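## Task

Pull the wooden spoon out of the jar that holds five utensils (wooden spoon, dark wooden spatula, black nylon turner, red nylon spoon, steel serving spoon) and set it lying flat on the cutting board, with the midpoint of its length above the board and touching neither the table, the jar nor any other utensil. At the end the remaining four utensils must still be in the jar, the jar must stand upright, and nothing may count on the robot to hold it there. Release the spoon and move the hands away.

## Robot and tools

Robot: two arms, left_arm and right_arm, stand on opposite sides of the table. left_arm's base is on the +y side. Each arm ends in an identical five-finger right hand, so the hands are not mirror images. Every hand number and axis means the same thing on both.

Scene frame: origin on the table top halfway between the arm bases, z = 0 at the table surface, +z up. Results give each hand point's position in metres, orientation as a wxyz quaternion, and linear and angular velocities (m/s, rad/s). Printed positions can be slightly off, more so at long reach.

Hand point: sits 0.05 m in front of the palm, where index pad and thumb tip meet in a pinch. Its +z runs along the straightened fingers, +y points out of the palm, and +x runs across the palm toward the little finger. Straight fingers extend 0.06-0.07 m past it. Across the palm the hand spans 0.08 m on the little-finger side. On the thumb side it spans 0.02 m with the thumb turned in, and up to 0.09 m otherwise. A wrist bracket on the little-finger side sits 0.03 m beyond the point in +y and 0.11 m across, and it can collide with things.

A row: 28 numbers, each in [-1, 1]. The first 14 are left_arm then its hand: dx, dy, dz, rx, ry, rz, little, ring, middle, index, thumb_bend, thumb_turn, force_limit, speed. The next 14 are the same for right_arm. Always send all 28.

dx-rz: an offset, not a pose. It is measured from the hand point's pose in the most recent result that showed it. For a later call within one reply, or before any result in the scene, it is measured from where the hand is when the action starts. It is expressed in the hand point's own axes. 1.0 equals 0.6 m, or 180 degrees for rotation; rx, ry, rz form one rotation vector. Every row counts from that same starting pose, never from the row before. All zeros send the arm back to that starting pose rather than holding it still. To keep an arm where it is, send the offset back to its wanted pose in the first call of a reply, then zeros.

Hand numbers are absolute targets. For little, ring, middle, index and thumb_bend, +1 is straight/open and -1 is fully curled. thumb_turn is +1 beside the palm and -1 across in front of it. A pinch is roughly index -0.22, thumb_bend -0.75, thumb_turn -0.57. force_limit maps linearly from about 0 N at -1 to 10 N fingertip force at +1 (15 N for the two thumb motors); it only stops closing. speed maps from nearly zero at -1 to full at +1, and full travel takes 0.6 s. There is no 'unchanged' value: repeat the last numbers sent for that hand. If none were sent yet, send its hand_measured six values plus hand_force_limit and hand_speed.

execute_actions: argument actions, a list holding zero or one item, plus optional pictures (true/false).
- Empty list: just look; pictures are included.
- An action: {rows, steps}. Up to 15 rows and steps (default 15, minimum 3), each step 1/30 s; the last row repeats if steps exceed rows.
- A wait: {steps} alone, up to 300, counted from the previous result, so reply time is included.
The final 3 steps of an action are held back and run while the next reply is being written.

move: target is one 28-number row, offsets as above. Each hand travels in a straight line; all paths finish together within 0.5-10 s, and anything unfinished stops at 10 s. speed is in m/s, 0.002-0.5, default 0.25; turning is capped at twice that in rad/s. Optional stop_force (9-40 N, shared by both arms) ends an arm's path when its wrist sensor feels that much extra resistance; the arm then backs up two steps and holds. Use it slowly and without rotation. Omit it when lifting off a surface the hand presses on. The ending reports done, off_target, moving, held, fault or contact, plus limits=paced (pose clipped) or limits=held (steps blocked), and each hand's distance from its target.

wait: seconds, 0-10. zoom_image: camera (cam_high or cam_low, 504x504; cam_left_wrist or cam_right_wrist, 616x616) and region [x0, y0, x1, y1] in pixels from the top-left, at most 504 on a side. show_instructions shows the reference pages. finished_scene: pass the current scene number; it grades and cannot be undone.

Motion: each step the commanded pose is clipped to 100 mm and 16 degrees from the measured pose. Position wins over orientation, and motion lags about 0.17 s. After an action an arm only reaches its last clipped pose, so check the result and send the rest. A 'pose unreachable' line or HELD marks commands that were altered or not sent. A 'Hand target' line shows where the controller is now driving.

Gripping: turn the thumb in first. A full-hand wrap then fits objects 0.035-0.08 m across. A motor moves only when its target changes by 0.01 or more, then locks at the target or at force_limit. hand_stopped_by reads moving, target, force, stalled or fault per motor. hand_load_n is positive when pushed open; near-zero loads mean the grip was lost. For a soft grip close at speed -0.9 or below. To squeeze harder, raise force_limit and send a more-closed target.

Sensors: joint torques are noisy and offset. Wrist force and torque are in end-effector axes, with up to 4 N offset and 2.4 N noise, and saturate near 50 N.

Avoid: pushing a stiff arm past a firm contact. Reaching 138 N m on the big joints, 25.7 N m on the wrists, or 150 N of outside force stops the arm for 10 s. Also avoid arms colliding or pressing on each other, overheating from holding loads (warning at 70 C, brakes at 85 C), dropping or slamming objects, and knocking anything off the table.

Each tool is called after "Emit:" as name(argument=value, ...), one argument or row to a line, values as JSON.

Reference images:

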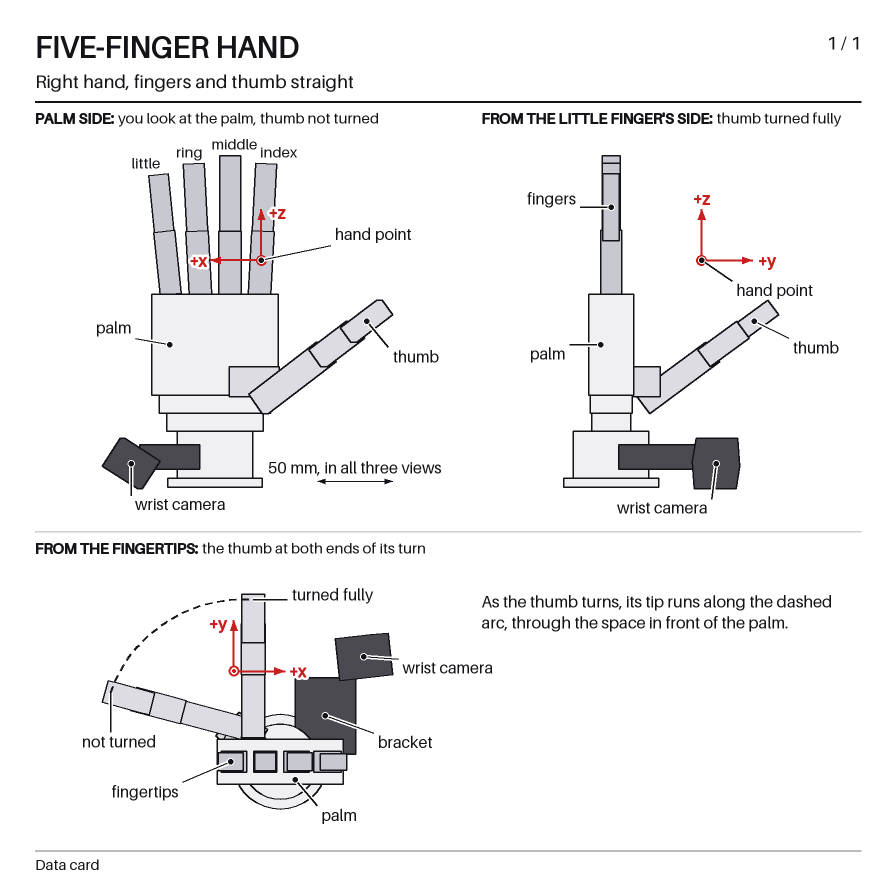

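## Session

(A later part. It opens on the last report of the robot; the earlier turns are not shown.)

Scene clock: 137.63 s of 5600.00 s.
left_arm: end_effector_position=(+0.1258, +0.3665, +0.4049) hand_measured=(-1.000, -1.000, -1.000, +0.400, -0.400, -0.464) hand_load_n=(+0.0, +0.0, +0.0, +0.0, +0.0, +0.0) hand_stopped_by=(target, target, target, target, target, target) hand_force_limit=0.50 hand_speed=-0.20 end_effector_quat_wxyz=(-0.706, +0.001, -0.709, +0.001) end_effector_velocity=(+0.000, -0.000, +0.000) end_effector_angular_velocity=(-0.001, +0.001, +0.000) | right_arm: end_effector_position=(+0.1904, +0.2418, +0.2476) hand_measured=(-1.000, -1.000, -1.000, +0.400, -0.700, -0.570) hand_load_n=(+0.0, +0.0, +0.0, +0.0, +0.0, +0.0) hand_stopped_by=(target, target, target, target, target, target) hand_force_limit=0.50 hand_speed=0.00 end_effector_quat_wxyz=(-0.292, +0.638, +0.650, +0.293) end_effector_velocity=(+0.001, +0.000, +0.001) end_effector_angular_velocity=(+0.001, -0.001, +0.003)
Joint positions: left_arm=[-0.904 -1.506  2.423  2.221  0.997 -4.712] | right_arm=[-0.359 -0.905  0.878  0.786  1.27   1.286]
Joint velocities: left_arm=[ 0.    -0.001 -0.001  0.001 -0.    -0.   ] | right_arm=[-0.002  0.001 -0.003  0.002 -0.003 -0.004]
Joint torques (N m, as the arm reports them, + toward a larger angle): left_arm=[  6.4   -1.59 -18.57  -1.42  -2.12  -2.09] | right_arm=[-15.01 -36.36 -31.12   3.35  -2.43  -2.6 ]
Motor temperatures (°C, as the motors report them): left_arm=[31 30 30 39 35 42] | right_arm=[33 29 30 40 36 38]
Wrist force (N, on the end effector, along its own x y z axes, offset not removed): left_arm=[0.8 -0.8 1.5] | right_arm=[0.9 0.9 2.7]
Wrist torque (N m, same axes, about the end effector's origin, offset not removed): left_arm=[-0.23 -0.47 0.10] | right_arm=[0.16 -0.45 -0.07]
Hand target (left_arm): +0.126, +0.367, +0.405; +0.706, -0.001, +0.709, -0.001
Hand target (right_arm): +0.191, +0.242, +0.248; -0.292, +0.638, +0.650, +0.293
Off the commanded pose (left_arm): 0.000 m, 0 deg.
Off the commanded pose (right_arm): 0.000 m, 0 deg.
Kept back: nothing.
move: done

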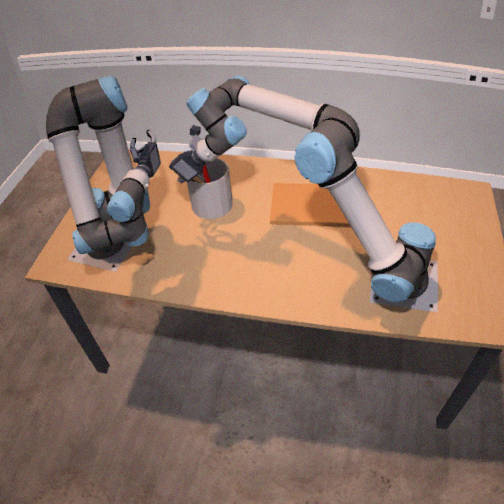

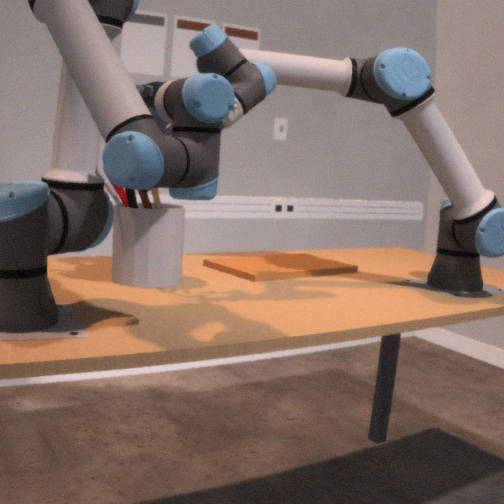

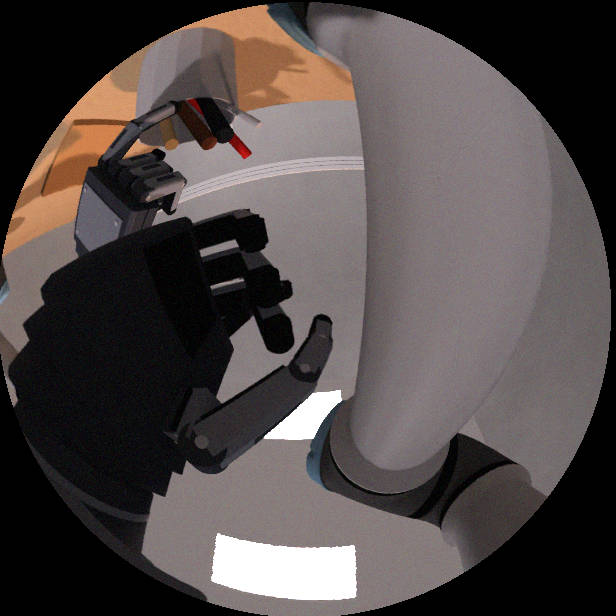

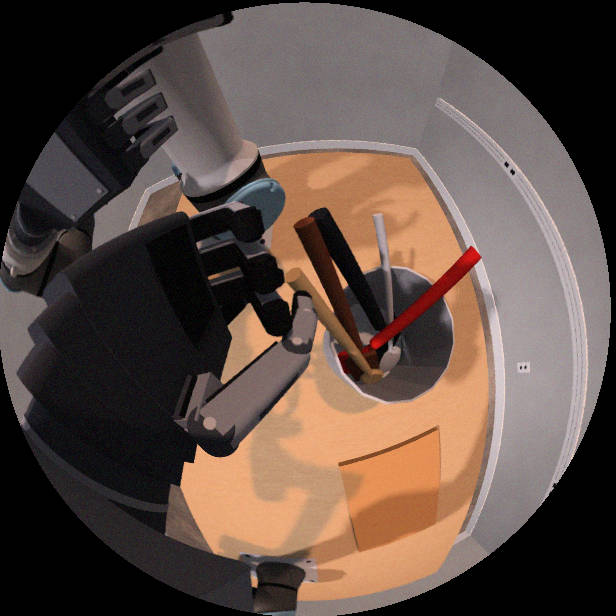

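Emit:
execute_actions(
  actions=[
    {"rows":[[0,0,0,0,0,0,-1,-1,-1,0.4,-0.4,-0.464,0.5,-0.2,0,0,0,0,0,0,-1,-1,-1,-0.35,-0.78,-0.57,0.6,-0.5]],"steps":15},
  ],
)

Emit:
execute_actions(
  actions=[
    {"steps":35},
  ],
  pictures=true,
)

Scene clock: 138.13 s of 5600.00 s.
left_arm: end_effector_position=(+0.1258, +0.3665, +0.4049) hand_measured=(-1.000, -1.000, -1.000, +0.400, -0.400, -0.464) hand_load_n=(+0.0, +0.0, +0.0, +0.0, +0.0, +0.0) hand_stopped_by=(target, target, target, target, target, target) hand_force_limit=0.50 hand_speed=-0.20 end_effector_quat_wxyz=(-0.706, +0.001, -0.709, +0.001) end_effector_velocity=(+0.000, -0.000, -0.000) end_effector_angular_velocity=(-0.001, +0.000, +0.000) | right_arm: end_effector_position=(+0.1906, +0.2418, +0.2475) hand_measured=(-1.000, -1.000, -1.000, +0.152, -0.780, -0.570) hand_load_n=(+0.0, +0.0, +0.0, +0.0, +0.0, +0.0) hand_stopped_by=(target, target, target, moving, target, target) hand_force_limit=0.60 hand_speed=-0.50 end_effector_quat_wxyz=(-0.292, +0.638, +0.650, +0.293) end_effector_velocity=(-0.001, -0.000, -0.001) end_effector_angular_velocity=(-0.002, +0.001, +0.000)
Joint positions: left_arm=[-0.904 -1.506  2.423  2.221  0.997 -4.712] | right_arm=[-0.359 -0.904  0.878  0.786  1.27   1.285]
Joint velocities: left_arm=[ 0.     0.    -0.    -0.001 -0.    -0.   ] | right_arm=[ 0.001  0.     0.001 -0.     0.     0.   ]
Joint torques (N m, as the arm reports them, + toward a larger angle): left_arm=[  6.6   -1.62 -19.37  -1.45  -2.1   -2.01] | right_arm=[ 14.68 -52.71 -12.04  -0.84   1.5    2.46]
Motor temperatures (°C, as the motors report them): left_arm=[31 30 30 39 35 42] | right_arm=[33 29 30 40 36 38]
Wrist force (N, on the end effector, along its own x y z axes, offset not removed): left_arm=[0.1 -1.2 1.6] | right_arm=[2.8 3.2 2.3]
Wrist torque (N m, same axes, about the end effector's origin, offset not removed): left_arm=[-0.21 -0.31 0.05] | right_arm=[0.55 -0.68 0.15]
Steps of this call (steps 1 to 3: nothing new was sent; steps 4 to 15: the first 12 steps of this action). Readings (end_effector_position | what the end effector reports):
4: left_arm (+0.1258, +0.3665, +0.4049) | right_arm (+0.1906, +0.2419, +0.2476) | left_arm hand_measured=(-1.000, -1.000, -1.000, +0.400, -0.400, -0.464) hand_load_n=(+0.0, +0.0, +0.0, +0.0, +0.0, +0.0) hand_stopped_by=(target, target, target, target, target, target) hand_force_limit=0.50 hand_speed=-0.20 | right_arm hand_measured=(-1.000, -1.000, -1.000, +0.400, -0.700, -0.570) hand_load_n=(+0.0, +0.0, +0.0, +0.0, +0.0, +0.0) hand_stopped_by=(target, target, target, moving, moving, target) hand_force_limit=0.60 hand_speed=-0.50
5: left_arm (+0.1258, +0.3665, +0.4049) | right_arm (+0.1906, +0.2419, +0.2476) | left_arm hand_measured=(-1.000, -1.000, -1.000, +0.400, -0.400, -0.464) hand_load_n=(+0.0, +0.0, +0.0, +0.0, +0.0, +0.0) hand_stopped_by=(target, target, target, target, target, target) hand_force_limit=0.50 hand_speed=-0.20 | right_arm hand_measured=(-1.000, -1.000, -1.000, +0.400, -0.700, -0.570) hand_load_n=(+0.0, +0.0, +0.0, +0.0, +0.0, +0.0) hand_stopped_by=(target, target, target, moving, moving, target) hand_force_limit=0.60 hand_speed=-0.50
7: left_arm (+0.1258, +0.3665, +0.4049) | right_arm (+0.1906, +0.2419, +0.2476) | left_arm hand_measured=(-1.000, -1.000, -1.000, +0.400, -0.400, -0.464) hand_load_n=(+0.0, +0.0, +0.0, +0.0, +0.0, +0.0) hand_stopped_by=(target, target, target, target, target, target) hand_force_limit=0.50 hand_speed=-0.20 | right_arm hand_measured=(-1.000, -1.000, -1.000, +0.374, -0.716, -0.570) hand_load_n=(+0.0, +0.0, +0.0, +0.0, +0.0, +0.0) hand_stopped_by=(target, target, target, moving, moving, target) hand_force_limit=0.60 hand_speed=-0.50
11: left_arm (+0.1258, +0.3665, +0.4049) | right_arm (+0.1906, +0.2419, +0.2476) | left_arm hand_measured=(-1.000, -1.000, -1.000, +0.400, -0.400, -0.464) hand_load_n=(+0.0, +0.0, +0.0, +0.0, +0.0, +0.0) hand_stopped_by=(target, target, target, target, target, target) hand_force_limit=0.50 hand_speed=-0.20 | right_arm hand_measured=(-1.000, -1.000, -1.000, +0.264, -0.780, -0.570) hand_load_n=(+0.0, +0.0, +0.0, +0.0, +0.0, +0.0) hand_stopped_by=(target, target, target, moving, moving, target) hand_force_limit=0.60 hand_speed=-0.50
15: the state above

Scene clock: 139.30 s of 5600.00 s.
left_arm: end_effector_position=(+0.1258, +0.3665, +0.4049) hand_measured=(-1.000, -1.000, -1.000, +0.400, -0.400, -0.464) hand_load_n=(+0.0, +0.0, +0.0, +0.0, +0.0, +0.0) hand_stopped_by=(target, target, target, target, target, target) hand_force_limit=0.50 hand_speed=-0.20 end_effector_quat_wxyz=(-0.706, +0.001, -0.709, +0.001) end_effector_velocity=(-0.001, -0.001, -0.000) end_effector_angular_velocity=(+0.001, +0.001, -0.003) | right_arm: end_effector_position=(+0.1904, +0.2418, +0.2476) hand_measured=(-1.000, -1.000, -1.000, -0.030, -0.778, -0.570) hand_load_n=(+0.0, +0.0, +0.0, +10.5, +3.5, -1.0) hand_stopped_by=(target, target, target, force, target, target) hand_force_limit=0.60 hand_speed=-0.50 end_effector_quat_wxyz=(-0.292, +0.638, +0.650, +0.293) end_effector_velocity=(-0.001, +0.000, +0.000) end_effector_angular_velocity=(+0.000, -0.001, +0.000)
Joint positions: left_arm=[-0.904 -1.506  2.423  2.221  0.997 -4.712] | right_arm=[-0.359 -0.905  0.878  0.786  1.27   1.286]
Joint velocities: left_arm=[-0.003  0.002 -0.    -0.002 -0.     0.002] | right_arm=[ 0.001 -0.001  0.    -0.     0.001 -0.   ]
Joint torques (N m, as the arm reports them, + toward a larger angle): left_arm=[  7.36  -1.01 -18.89  -1.52  -2.17  -2.13] | right_arm=[ 14.79 -53.68 -11.49  -1.73   1.97   2.48]
Motor temperatures (°C, as the motors report them): left_arm=[31 30 30 39 35 42] | right_arm=[33 29 30 40 36 38]
Wrist force (N, on the end effector, along its own x y z axes, offset not removed): left_arm=[0.1 -1.0 0.0] | right_arm=[0.1 2.3 4.4]
Wrist torque (N m, same axes, about the end effector's origin, offset not removed): left_arm=[-0.08 -0.27 0.01] | right_arm=[0.24 -0.23 0.06]
Hand target (left_arm): +0.126, +0.367, +0.405; +0.706, -0.001, +0.709, -0.001
Hand target (right_arm): +0.190, +0.242, +0.248; -0.292, +0.638, +0.650, +0.293
Off the commanded pose (left_arm): 0.000 m, 0 deg.
Off the commanded pose (right_arm): 0.000 m, 0 deg.
Kept back: nothing.
Steps of this call (steps 1 to 3: the last 3 steps of your previous action; steps 4 to 35: nothing new was sent). Readings (end_effector_position | what the end effector reports):
1: left_arm (+0.1258, +0.3665, +0.4049) | right_arm (+0.1906, +0.2418, +0.2475) | left_arm hand_measured=(-1.000, -1.000, -1.000, +0.400, -0.400, -0.464) hand_load_n=(+0.0, +0.0, +0.0, +0.0, +0.0, +0.0) hand_stopped_by=(target, target, target, target, target, target) hand_force_limit=0.50 hand_speed=-0.20 | right_arm hand_measured=(-1.000, -1.000, -1.000, +0.124, -0.780, -0.570) hand_load_n=(+0.0, +0.0, +0.0, +0.0, +0.0, +0.0) hand_stopped_by=(target, target, target, moving, target, target) hand_force_limit=0.60 hand_speed=-0.50
2: left_arm (+0.1258, +0.3665, +0.4049) | right_arm (+0.1906, +0.2418, +0.2475) | left_arm hand_measured=(-1.000, -1.000, -1.000, +0.400, -0.400, -0.464) hand_load_n=(+0.0, +0.0, +0.0, +0.0, +0.0, +0.0) hand_stopped_by=(target, target, target, target, target, target) hand_force_limit=0.50 hand_speed=-0.20 | right_arm hand_measured=(-1.000, -1.000, -1.000, +0.098, -0.780, -0.570) hand_load_n=(+0.0, +0.0, +0.0, +0.0, +0.0, +0.0) hand_stopped_by=(target, target, target, moving, target, target) hand_force_limit=0.60 hand_speed=-0.50
4: left_arm (+0.1258, +0.3665, +0.4049) | right_arm (+0.1905, +0.2418, +0.2475) | left_arm hand_measured=(-1.000, -1.000, -1.000, +0.400, -0.400, -0.464) hand_load_n=(+0.0, +0.0, +0.0, +0.0, +0.0, +0.0) hand_stopped_by=(target, target, target, target, target, target) hand_force_limit=0.50 hand_speed=-0.20 | right_arm hand_measured=(-1.000, -1.000, -1.000, +0.042, -0.780, -0.570) hand_load_n=(+0.0, +0.0, +0.0, +0.0, +0.0, +0.0) hand_stopped_by=(target, target, target, moving, target, target) hand_force_limit=0.60 hand_speed=-0.50
8: left_arm (+0.1258, +0.3665, +0.4049) | right_arm (+0.1904, +0.2418, +0.2476) | left_arm hand_measured=(-1.000, -1.000, -1.000, +0.400, -0.400, -0.464) hand_load_n=(+0.0, +0.0, +0.0, +0.0, +0.0, +0.0) hand_stopped_by=(target, target, target, target, target, target) hand_force_limit=0.50 hand_speed=-0.20 | right_arm hand_measured=(-1.000, -1.000, -1.000, -0.032, -0.778, -0.570) hand_load_n=(+0.0, +0.0, +0.0, +11.0, +3.5, -1.0) hand_stopped_by=(target, target, target, force, target, target) hand_force_limit=0.60 hand_speed=-0.50
35: the state above

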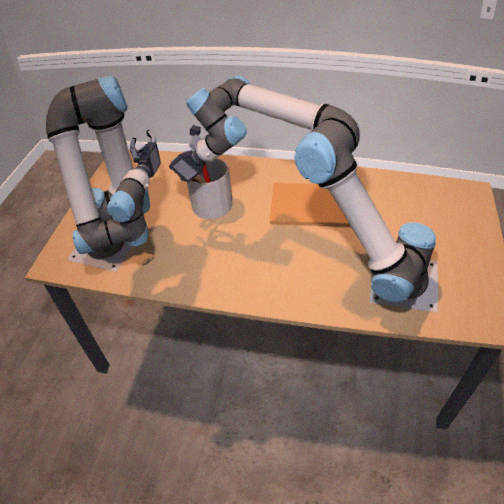

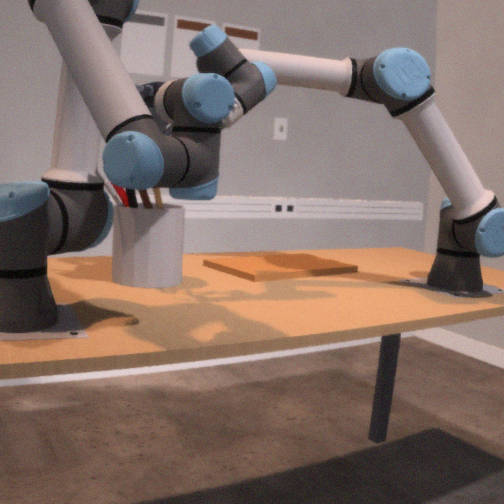

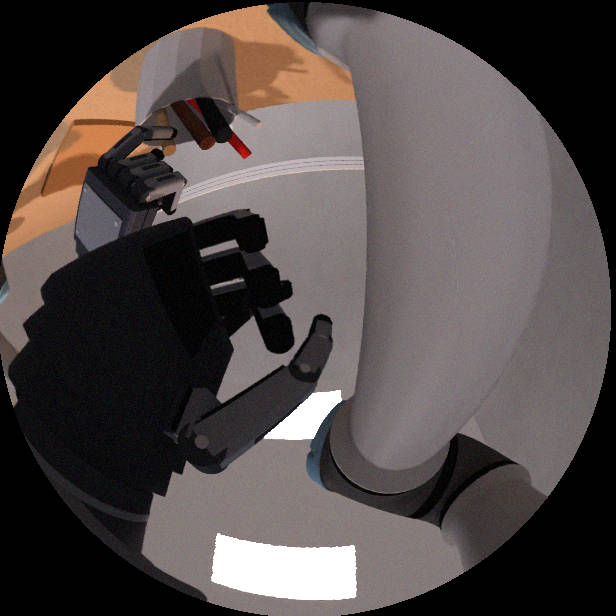

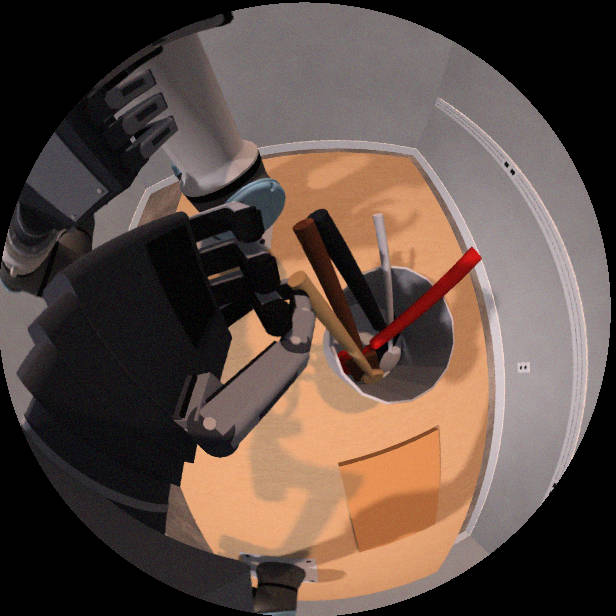

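Pinched something at −0.03. Lift straight up 0.12.

Emit:
move(
  target=[0,0,0,0,0,0,-1,-1,-1,0.4,-0.4,-0.464,0.5,-0.2,0.154,0.02,-0.128,0,0,0,-1,-1,-1,-0.35,-0.78,-0.57,0.6,-0.5],
  speed=0.05,
)

Scene clock: 142.43 s of 5600.00 s.
left_arm: end_effector_position=(+0.1258, +0.3665, +0.4049) hand_measured=(-1.000, -1.000, -1.000, +0.400, -0.400, -0.464) hand_load_n=(+0.0, +0.0, +0.0, +0.0, +0.0, +0.0) hand_stopped_by=(target, target, target, target, target, target) hand_force_limit=0.50 hand_speed=-0.20 end_effector_quat_wxyz=(-0.706, +0.001, -0.709, +0.001) end_effector_velocity=(-0.000, -0.000, +0.000) end_effector_angular_velocity=(+0.001, -0.001, -0.000) | right_arm: end_effector_position=(+0.2012, +0.2449, +0.3674) hand_measured=(-1.000, -1.000, -1.000, -0.030, -0.778, -0.570) hand_load_n=(+0.0, +0.0, +0.0, +10.5, +3.0, -1.0) hand_stopped_by=(target, target, target, force, target, target) hand_force_limit=0.60 hand_speed=-0.50 end_effector_quat_wxyz=(-0.292, +0.637, +0.650, +0.293) end_effector_velocity=(+0.001, +0.001, +0.003) end_effector_angular_velocity=(-0.005, +0.001, +0.000)
Joint positions: left_arm=[-0.904 -1.506  2.423  2.221  0.997 -4.712] | right_arm=[-0.374 -0.768  0.322  1.207  1.259  1.275]
Joint velocities: left_arm=[ 0.     0.001  0.     0.    -0.    -0.   ] | right_arm=[-0.     0.027 -0.059  0.038  0.    -0.001]
Joint torques (N m, as the arm reports them, + toward a larger angle): left_arm=[  6.38  -1.34 -18.86  -1.45  -2.14  -2.02] | right_arm=[-13.78 -40.29 -28.86   3.42   1.39  -2.37]
Motor temperatures (°C, as the motors report them): left_arm=[31 30 30 39 35 42] | right_arm=[33 29 30 40 36 38]
Wrist force (N, on the end effector, along its own x y z axes, offset not removed): left_arm=[-0.7 -0.3 1.4] | right_arm=[2.6 0.7 2.2]
Wrist torque (N m, same axes, about the end effector's origin, offset not removed): left_arm=[-0.11 -0.25 0.10] | right_arm=[0.15 -0.50 0.14]
Hand target (left_arm): +0.126, +0.367, +0.405; +0.706, -0.001, +0.709, -0.001
Hand target (right_arm): +0.201, +0.245, +0.368; -0.292, +0.637, +0.650, +0.293
Off the commanded pose (left_arm): 0.000 m, 0 deg.
Off the commanded pose (right_arm): 0.000 m, 0 deg.
Kept back: nothing.
move: done

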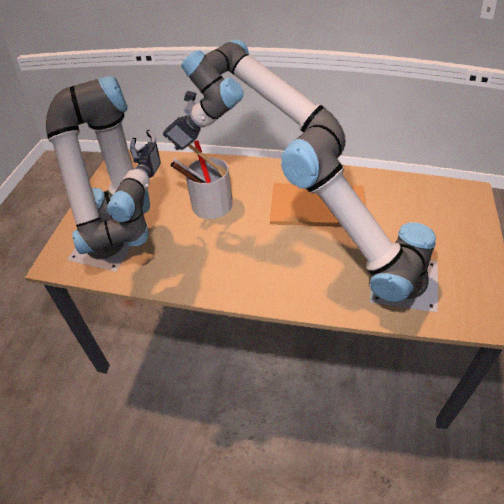

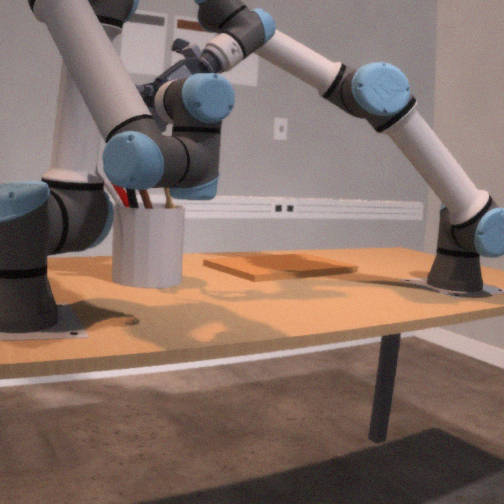

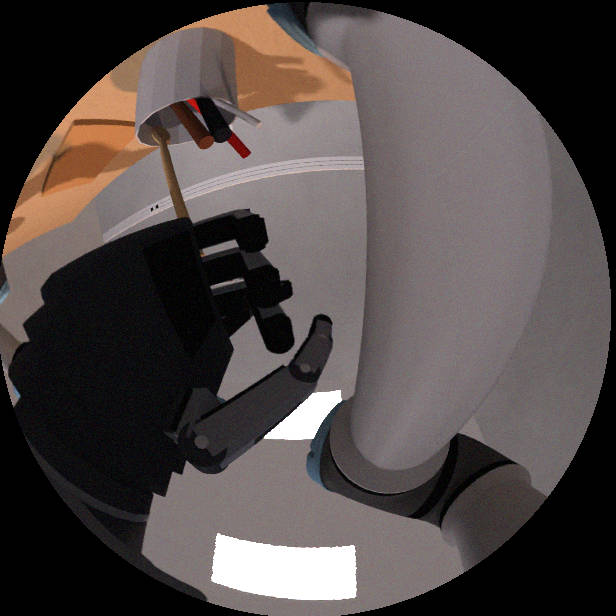

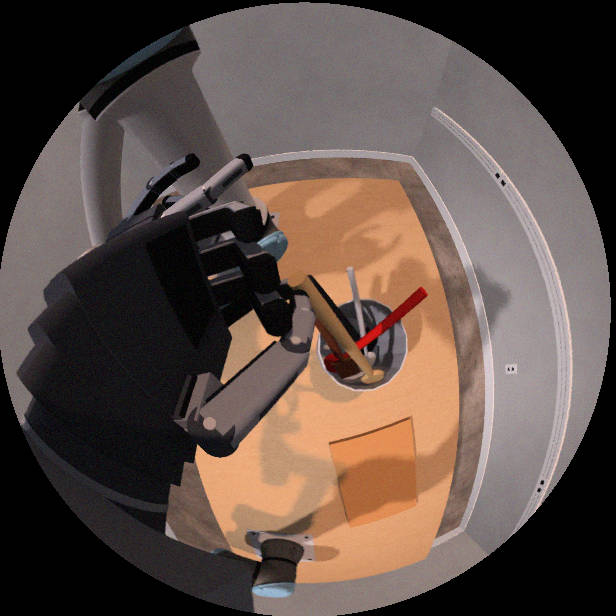

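Emit:
move(
  target=[0,0,0,0,0,0,-1,-1,-1,0.4,-0.4,-0.464,0.5,-0.2,0.09,0,-0.105,0,0,0,-1,-1,-1,-0.35,-0.78,-0.57,0.6,-0.5],
  speed=0.04,
)

Scene clock: 145.17 s of 5600.00 s.
left_arm: end_effector_position=(+0.1258, +0.3665, +0.4049) hand_measured=(-1.000, -1.000, -1.000, +0.400, -0.400, -0.464) hand_load_n=(+0.0, +0.0, +0.0, +0.0, +0.0, +0.0) hand_stopped_by=(target, target, target, target, target, target) hand_force_limit=0.50 hand_speed=-0.20 end_effector_quat_wxyz=(-0.706, +0.001, -0.709, +0.001) end_effector_velocity=(+0.000, -0.000, -0.000) end_effector_angular_velocity=(+0.001, -0.001, -0.002) | right_arm: end_effector_position=(+0.2006, +0.2319, +0.4484) hand_measured=(-1.000, -1.000, -1.000, -0.032, -0.780, -0.570) hand_load_n=(+0.0, +0.0, +0.0, +0.0, +0.0, +0.0) hand_stopped_by=(target, target, target, force, target, target) hand_force_limit=0.60 hand_speed=-0.50 end_effector_quat_wxyz=(-0.316, +0.616, +0.640, +0.333) end_effector_velocity=(-0.000, -0.000, +0.003) end_effector_angular_velocity=(+0.005, -0.002, +0.001)
Joint positions: left_arm=[-0.904 -1.506  2.423  2.221  0.997 -4.712] | right_arm=[-0.389 -0.727  0.036  1.351  1.233  1.274]
Joint velocities: left_arm=[-0.001  0.001  0.001 -0.    -0.002  0.   ] | right_arm=[-0.    -0.003 -0.    -0.002 -0.001 -0.   ]
Joint torques (N m, as the arm reports them, + toward a larger angle): left_arm=[  6.9   -1.69 -18.39  -1.41  -2.07  -2.04] | right_arm=[-14.48 -53.13 -26.    -1.83  -1.76   2.59]
Motor temperatures (°C, as the motors report them): left_arm=[31 30 30 39 35 42] | right_arm=[33 29 30 40 36 38]
Wrist force (N, on the end effector, along its own x y z axes, offset not removed): left_arm=[0.3 -1.2 1.3] | right_arm=[1.2 1.2 2.2]
Wrist torque (N m, same axes, about the end effector's origin, offset not removed): left_arm=[-0.20 -0.30 0.03] | right_arm=[0.24 -0.40 -0.01]
Hand target (left_arm): +0.126, +0.367, +0.405; +0.706, -0.001, +0.709, -0.001
Hand target (right_arm): +0.201, +0.232, +0.449; -0.316, +0.616, +0.640, +0.333
Off the commanded pose (left_arm): 0.000 m, 0 deg.
Off the commanded pose (right_arm): 0.001 m, 6 deg.
elbow stopped short (right arm): the move would have taken joint 3 (elbow) straighter than the controller allows; a more bent joint 3 avoids this.
Kept back: nothing.
move: off_target (right_arm)

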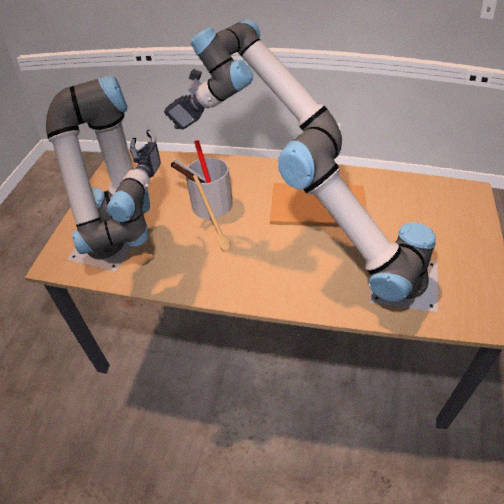

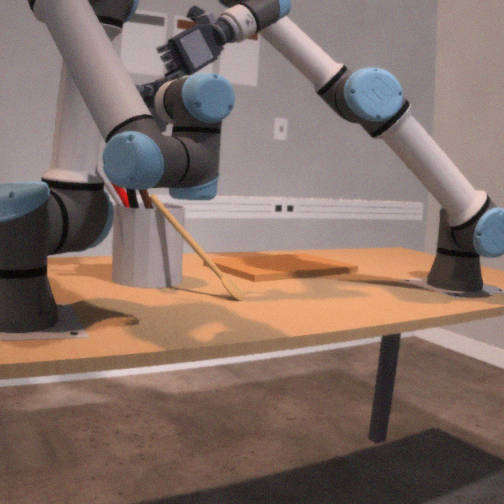

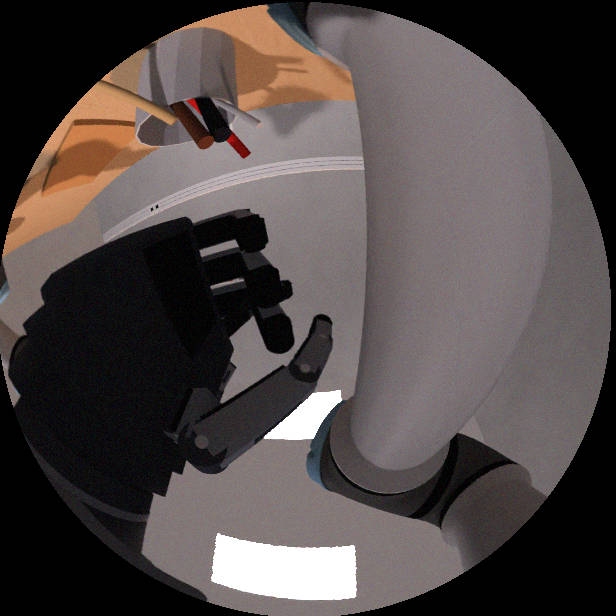

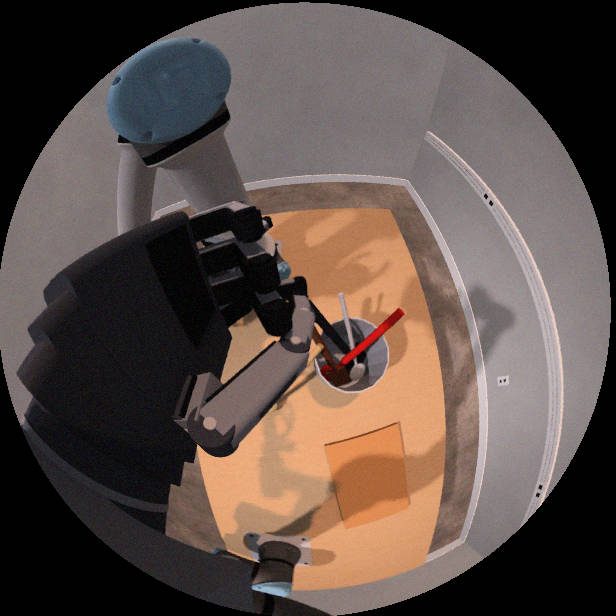

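Emit:
move(
  target=[0,0,0,0,0,0,-1,-1,-1,0.4,-0.4,-0.464,0.5,-0.2,-0.35,-0.13,-0.03,0,0.2,0,-1,-1,-1,0.4,-0.7,-0.57,0.5,0],
  speed=0.2,
)

Emit:
move(
  target=[0,0,0,0,0,0,-1,-1,-1,0.4,-0.4,-0.464,0.5,-0.2,0,0,0,0,0,0.5,-1,-1,-1,0.4,-0.7,-0.57,0.5,0],
  speed=0.25,
)

Scene clock: 147.97 s of 5600.00 s.
left_arm: end_effector_position=(+0.1258, +0.3665, +0.4049) hand_measured=(-1.000, -1.000, -1.000, +0.400, -0.400, -0.464) hand_load_n=(+0.0, +0.0, +0.0, +0.0, +0.0, +0.0) hand_stopped_by=(target, target, target, target, target, target) hand_force_limit=0.50 hand_speed=-0.20 end_effector_quat_wxyz=(-0.706, +0.001, -0.709, +0.001) end_effector_velocity=(-0.001, -0.000, +0.000) end_effector_angular_velocity=(+0.001, -0.002, -0.002) | right_arm: end_effector_position=(+0.1311, +0.0939, +0.2848) hand_measured=(-1.000, -1.000, -1.000, +0.400, -0.700, -0.570) hand_load_n=(+0.0, +0.0, +0.0, +0.0, +0.0, +0.0) hand_stopped_by=(target, target, target, target, target, target) hand_force_limit=0.50 hand_speed=0.00 end_effector_quat_wxyz=(-0.499, +0.484, +0.511, +0.506) end_effector_velocity=(-0.000, +0.001, -0.001) end_effector_angular_velocity=(+0.015, -0.000, -0.000)
Joint positions: left_arm=[-0.904 -1.506  2.423  2.221  0.997 -4.712] | right_arm=[-0.466 -1.598  2.065 -0.478  1.049  1.541]
Joint velocities: left_arm=[-0.003  0.002 -0.     0.001  0.001 -0.   ] | right_arm=[ 0.002  0.003  0.012 -0.032  0.003  0.008]
Joint torques (N m, as the arm reports them, + toward a larger angle): left_arm=[  6.72  -1.53 -18.71  -1.36  -2.09  -2.05] | right_arm=[ 15.72 -10.15 -12.04  -4.38   1.68   2.67]
Motor temperatures (°C, as the motors report them): left_arm=[31 30 30 39 35 42] | right_arm=[33 29 30 40 36 38]
Wrist force (N, on the end effector, along its own x y z axes, offset not removed): left_arm=[-0.3 -1.2 0.0] | right_arm=[-0.4 2.4 2.8]
Wrist torque (N m, same axes, about the end effector's origin, offset not removed): left_arm=[-0.16 -0.22 -0.01] | right_arm=[0.43 -0.16 -0.06]
Hand target (left_arm): +0.126, +0.367, +0.405; +0.706, -0.001, +0.709, -0.001
Hand target (right_arm): +0.131, +0.094, +0.285; +0.499, -0.483, -0.510, -0.507
Off the commanded pose (left_arm): 0.000 m, 0 deg.
Off the commanded pose (right_arm): 0.000 m, 0 deg.
Kept back: nothing.
move: done; limits=paced

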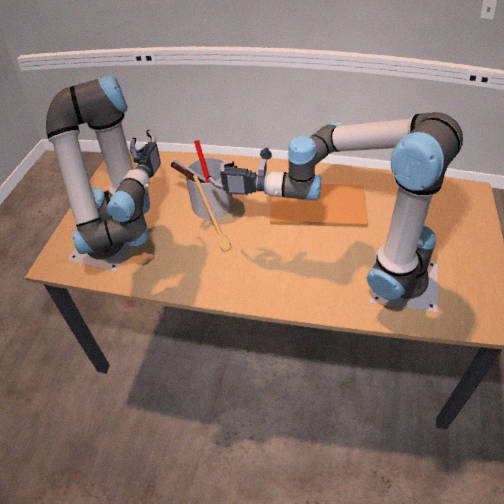

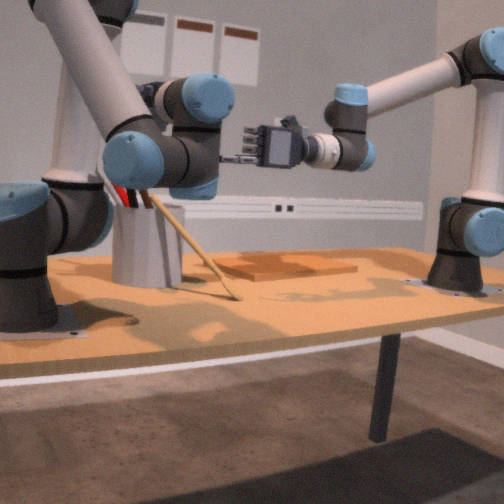

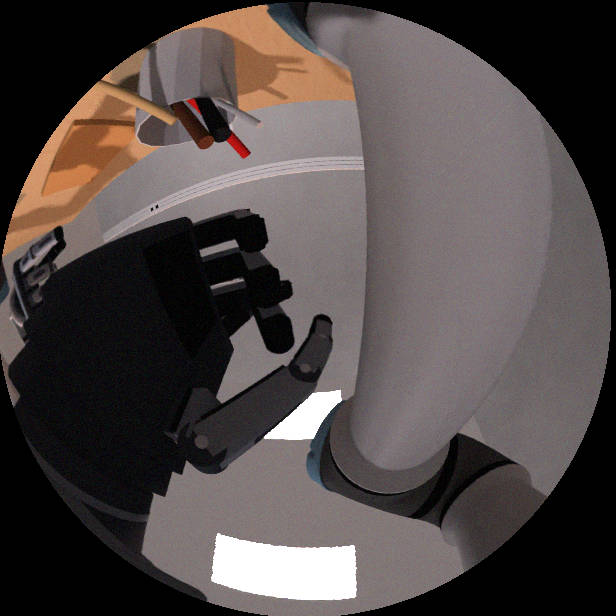

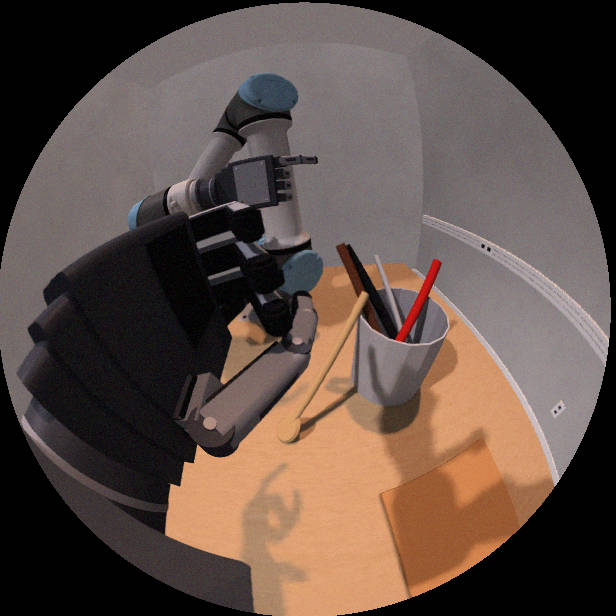

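Scene clock: 151.70 s of 5600.00 s.
left_arm: end_effector_position=(+0.1258, +0.3665, +0.4049) hand_measured=(-1.000, -1.000, -1.000, +0.400, -0.400, -0.464) hand_load_n=(+0.0, +0.0, +0.0, +0.0, +0.0, +0.0) hand_stopped_by=(target, target, target, target, target, target) hand_force_limit=0.50 hand_speed=-0.20 end_effector_quat_wxyz=(-0.706, +0.001, -0.709, +0.001) end_effector_velocity=(-0.000, +0.000, +0.000) end_effector_angular_velocity=(-0.000, -0.001, +0.001) | right_arm: end_effector_position=(+0.1311, +0.0941, +0.2849) hand_measured=(-1.000, -1.000, -1.000, +0.400, -0.700, -0.570) hand_load_n=(+0.0, +0.0, +0.0, +0.0, +0.0, +0.0) hand_stopped_by=(target, target, target, target, target, target) hand_force_limit=0.50 hand_speed=0.00 end_effector_quat_wxyz=(+0.710, -0.704, -0.020, -0.006) end_effector_velocity=(-0.000, +0.000, -0.001) end_effector_angular_velocity=(+0.002, +0.014, +0.002)
Joint positions: left_arm=[-0.904 -1.506  2.423  2.221  0.997 -4.712] | right_arm=[-0.673 -1.574  1.95  -0.388  0.842  3.113]
Joint velocities: left_arm=[-0.     0.001 -0.001  0.001  0.001 -0.001] | right_arm=[-0.002  0.002  0.003 -0.007 -0.004  0.016]
Joint torques (N m, as the arm reports them, + toward a larger angle): left_arm=[  7.04  -2.29 -18.8   -1.4   -2.11  -1.97] | right_arm=[-14.99 -10.13 -11.62  -3.53  -2.33   2.72]
Motor temperatures (°C, as the motors report them): left_arm=[31 30 30 39 35 42] | right_arm=[33 29 30 40 36 38]
Wrist force (N, on the end effector, along its own x y z axes, offset not removed): left_arm=[1.9 -1.6 1.0] | right_arm=[1.3 1.2 2.7]
Wrist torque (N m, same axes, about the end effector's origin, offset not removed): left_arm=[-0.35 -0.58 0.12] | right_arm=[0.18 -0.56 0.02]
Hand target (left_arm): +0.126, +0.367, +0.405; +0.706, -0.001, +0.709, -0.001
Hand target (right_arm): +0.131, +0.094, +0.285; +0.710, -0.703, -0.019, -0.006
Off the commanded pose (left_arm): 0.000 m, 0 deg.
Off the commanded pose (right_arm): 0.000 m, 0 deg.
Kept back: nothing.
move: done

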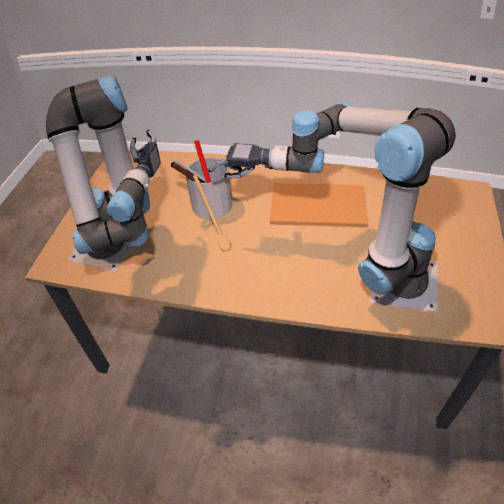

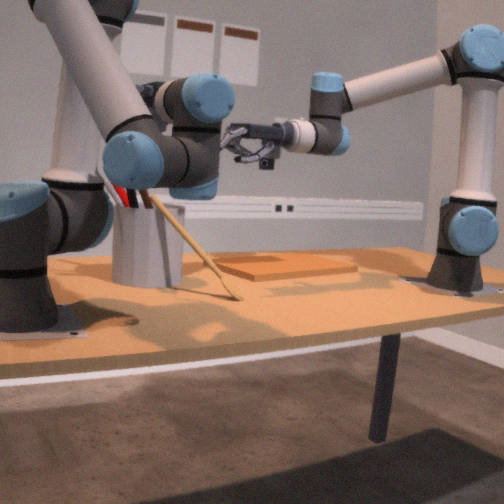

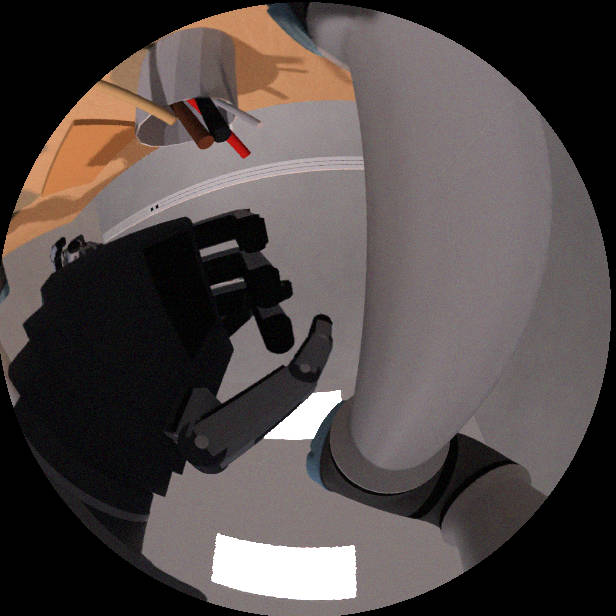

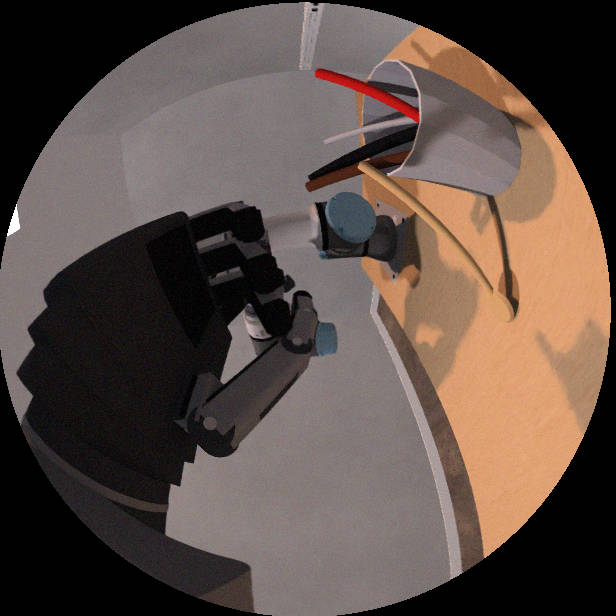

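Emit:
move(
  target=[0,0,0,0,0,0,-1,-1,-1,0.4,-0.4,-0.464,0.5,-0.2,-0.07,0.22,0,0,0,-0.25,-1,-1,-1,0.4,-0.7,-0.57,0.5,0],
  speed=0.15,
)

Scene clock: 155.03 s of 5600.00 s.
left_arm: end_effector_position=(+0.1258, +0.3665, +0.4049) hand_measured=(-1.000, -1.000, -1.000, +0.400, -0.400, -0.464) hand_load_n=(+0.0, +0.0, +0.0, +0.0, +0.0, +0.0) hand_stopped_by=(target, target, target, target, target, target) hand_force_limit=0.50 hand_speed=-0.20 end_effector_quat_wxyz=(-0.706, +0.001, -0.709, +0.001) end_effector_velocity=(+0.000, +0.000, -0.000) end_effector_angular_velocity=(-0.000, +0.000, +0.001) | right_arm: end_effector_position=(+0.0942, +0.0943, +0.1518) hand_measured=(-1.000, -1.000, -1.000, +0.400, -0.700, -0.570) hand_load_n=(+0.0, +0.0, +0.0, +0.0, +0.0, +0.0) hand_stopped_by=(target, target, target, target, target, target) hand_force_limit=0.50 hand_speed=0.00 end_effector_quat_wxyz=(-0.654, +0.643, +0.287, +0.277) end_effector_velocity=(-0.001, +0.000, -0.003) end_effector_angular_velocity=(+0.001, -0.017, -0.002)
Joint positions: left_arm=[-0.904 -1.506  2.423  2.221  0.997 -4.712] | right_arm=[-0.468 -1.439  2.201 -0.773  1.047  2.327]
Joint velocities: left_arm=[ 0.  0. -0.  0.  0. -0.] | right_arm=[ 0.006  0.007  0.005 -0.013  0.007 -0.017]
Joint torques (N m, as the arm reports them, + toward a larger angle): left_arm=[  6.7   -2.07 -18.32  -1.49  -2.18  -2.  ] | right_arm=[ 12.87 -12.25  -9.94  -4.18   2.18  -2.64]
Motor temperatures (°C, as the motors report them): left_arm=[31 30 30 39 35 42] | right_arm=[33 29 30 40 36 38]
Wrist force (N, on the end effector, along its own x y z axes, offset not removed): left_arm=[0.5 -0.5 0.2] | right_arm=[2.4 2.5 2.5]
Wrist torque (N m, same axes, about the end effector's origin, offset not removed): left_arm=[0.03 -0.34 0.09] | right_arm=[0.43 -0.53 0.19]
Hand target (left_arm): +0.126, +0.367, +0.405; +0.706, -0.001, +0.709, -0.001
Hand target (right_arm): +0.094, +0.094, +0.151; +0.654, -0.642, -0.288, -0.278
Off the commanded pose (left_arm): 0.000 m, 0 deg.
Off the commanded pose (right_arm): 0.001 m, 0 deg.
Kept back: nothing.
move: done

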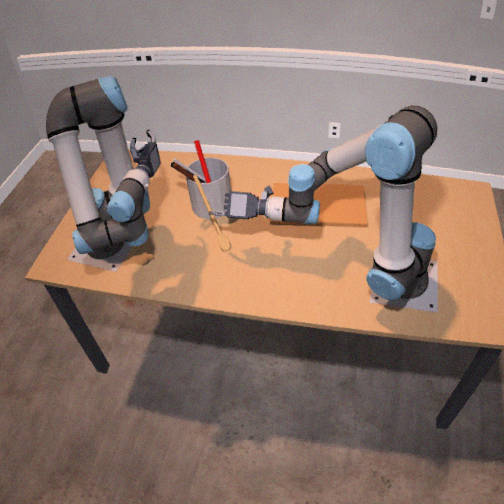

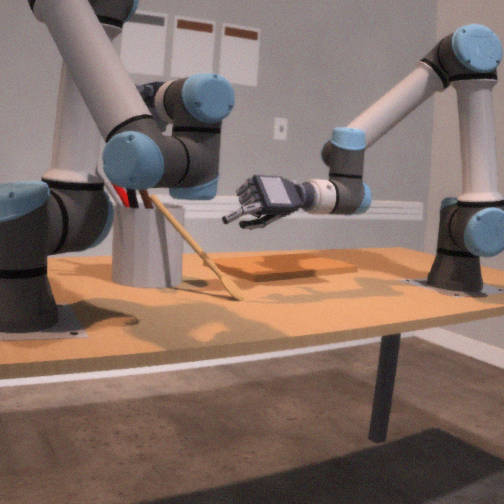

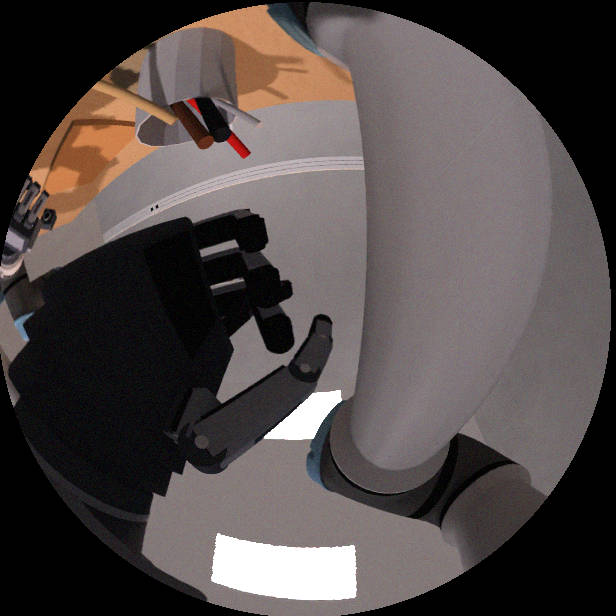

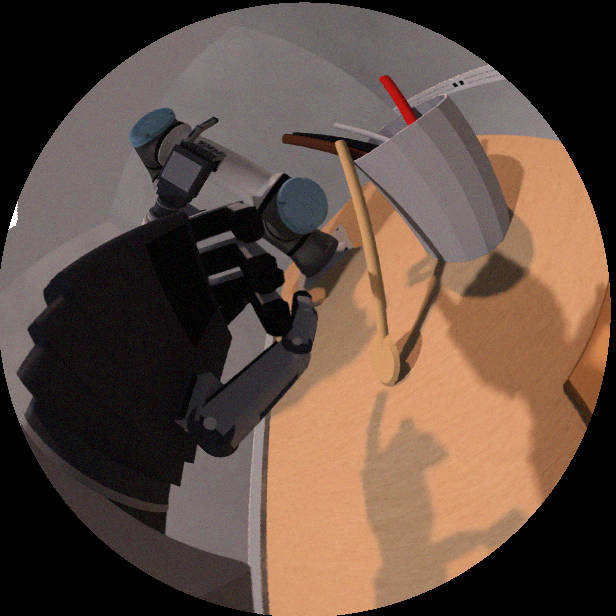

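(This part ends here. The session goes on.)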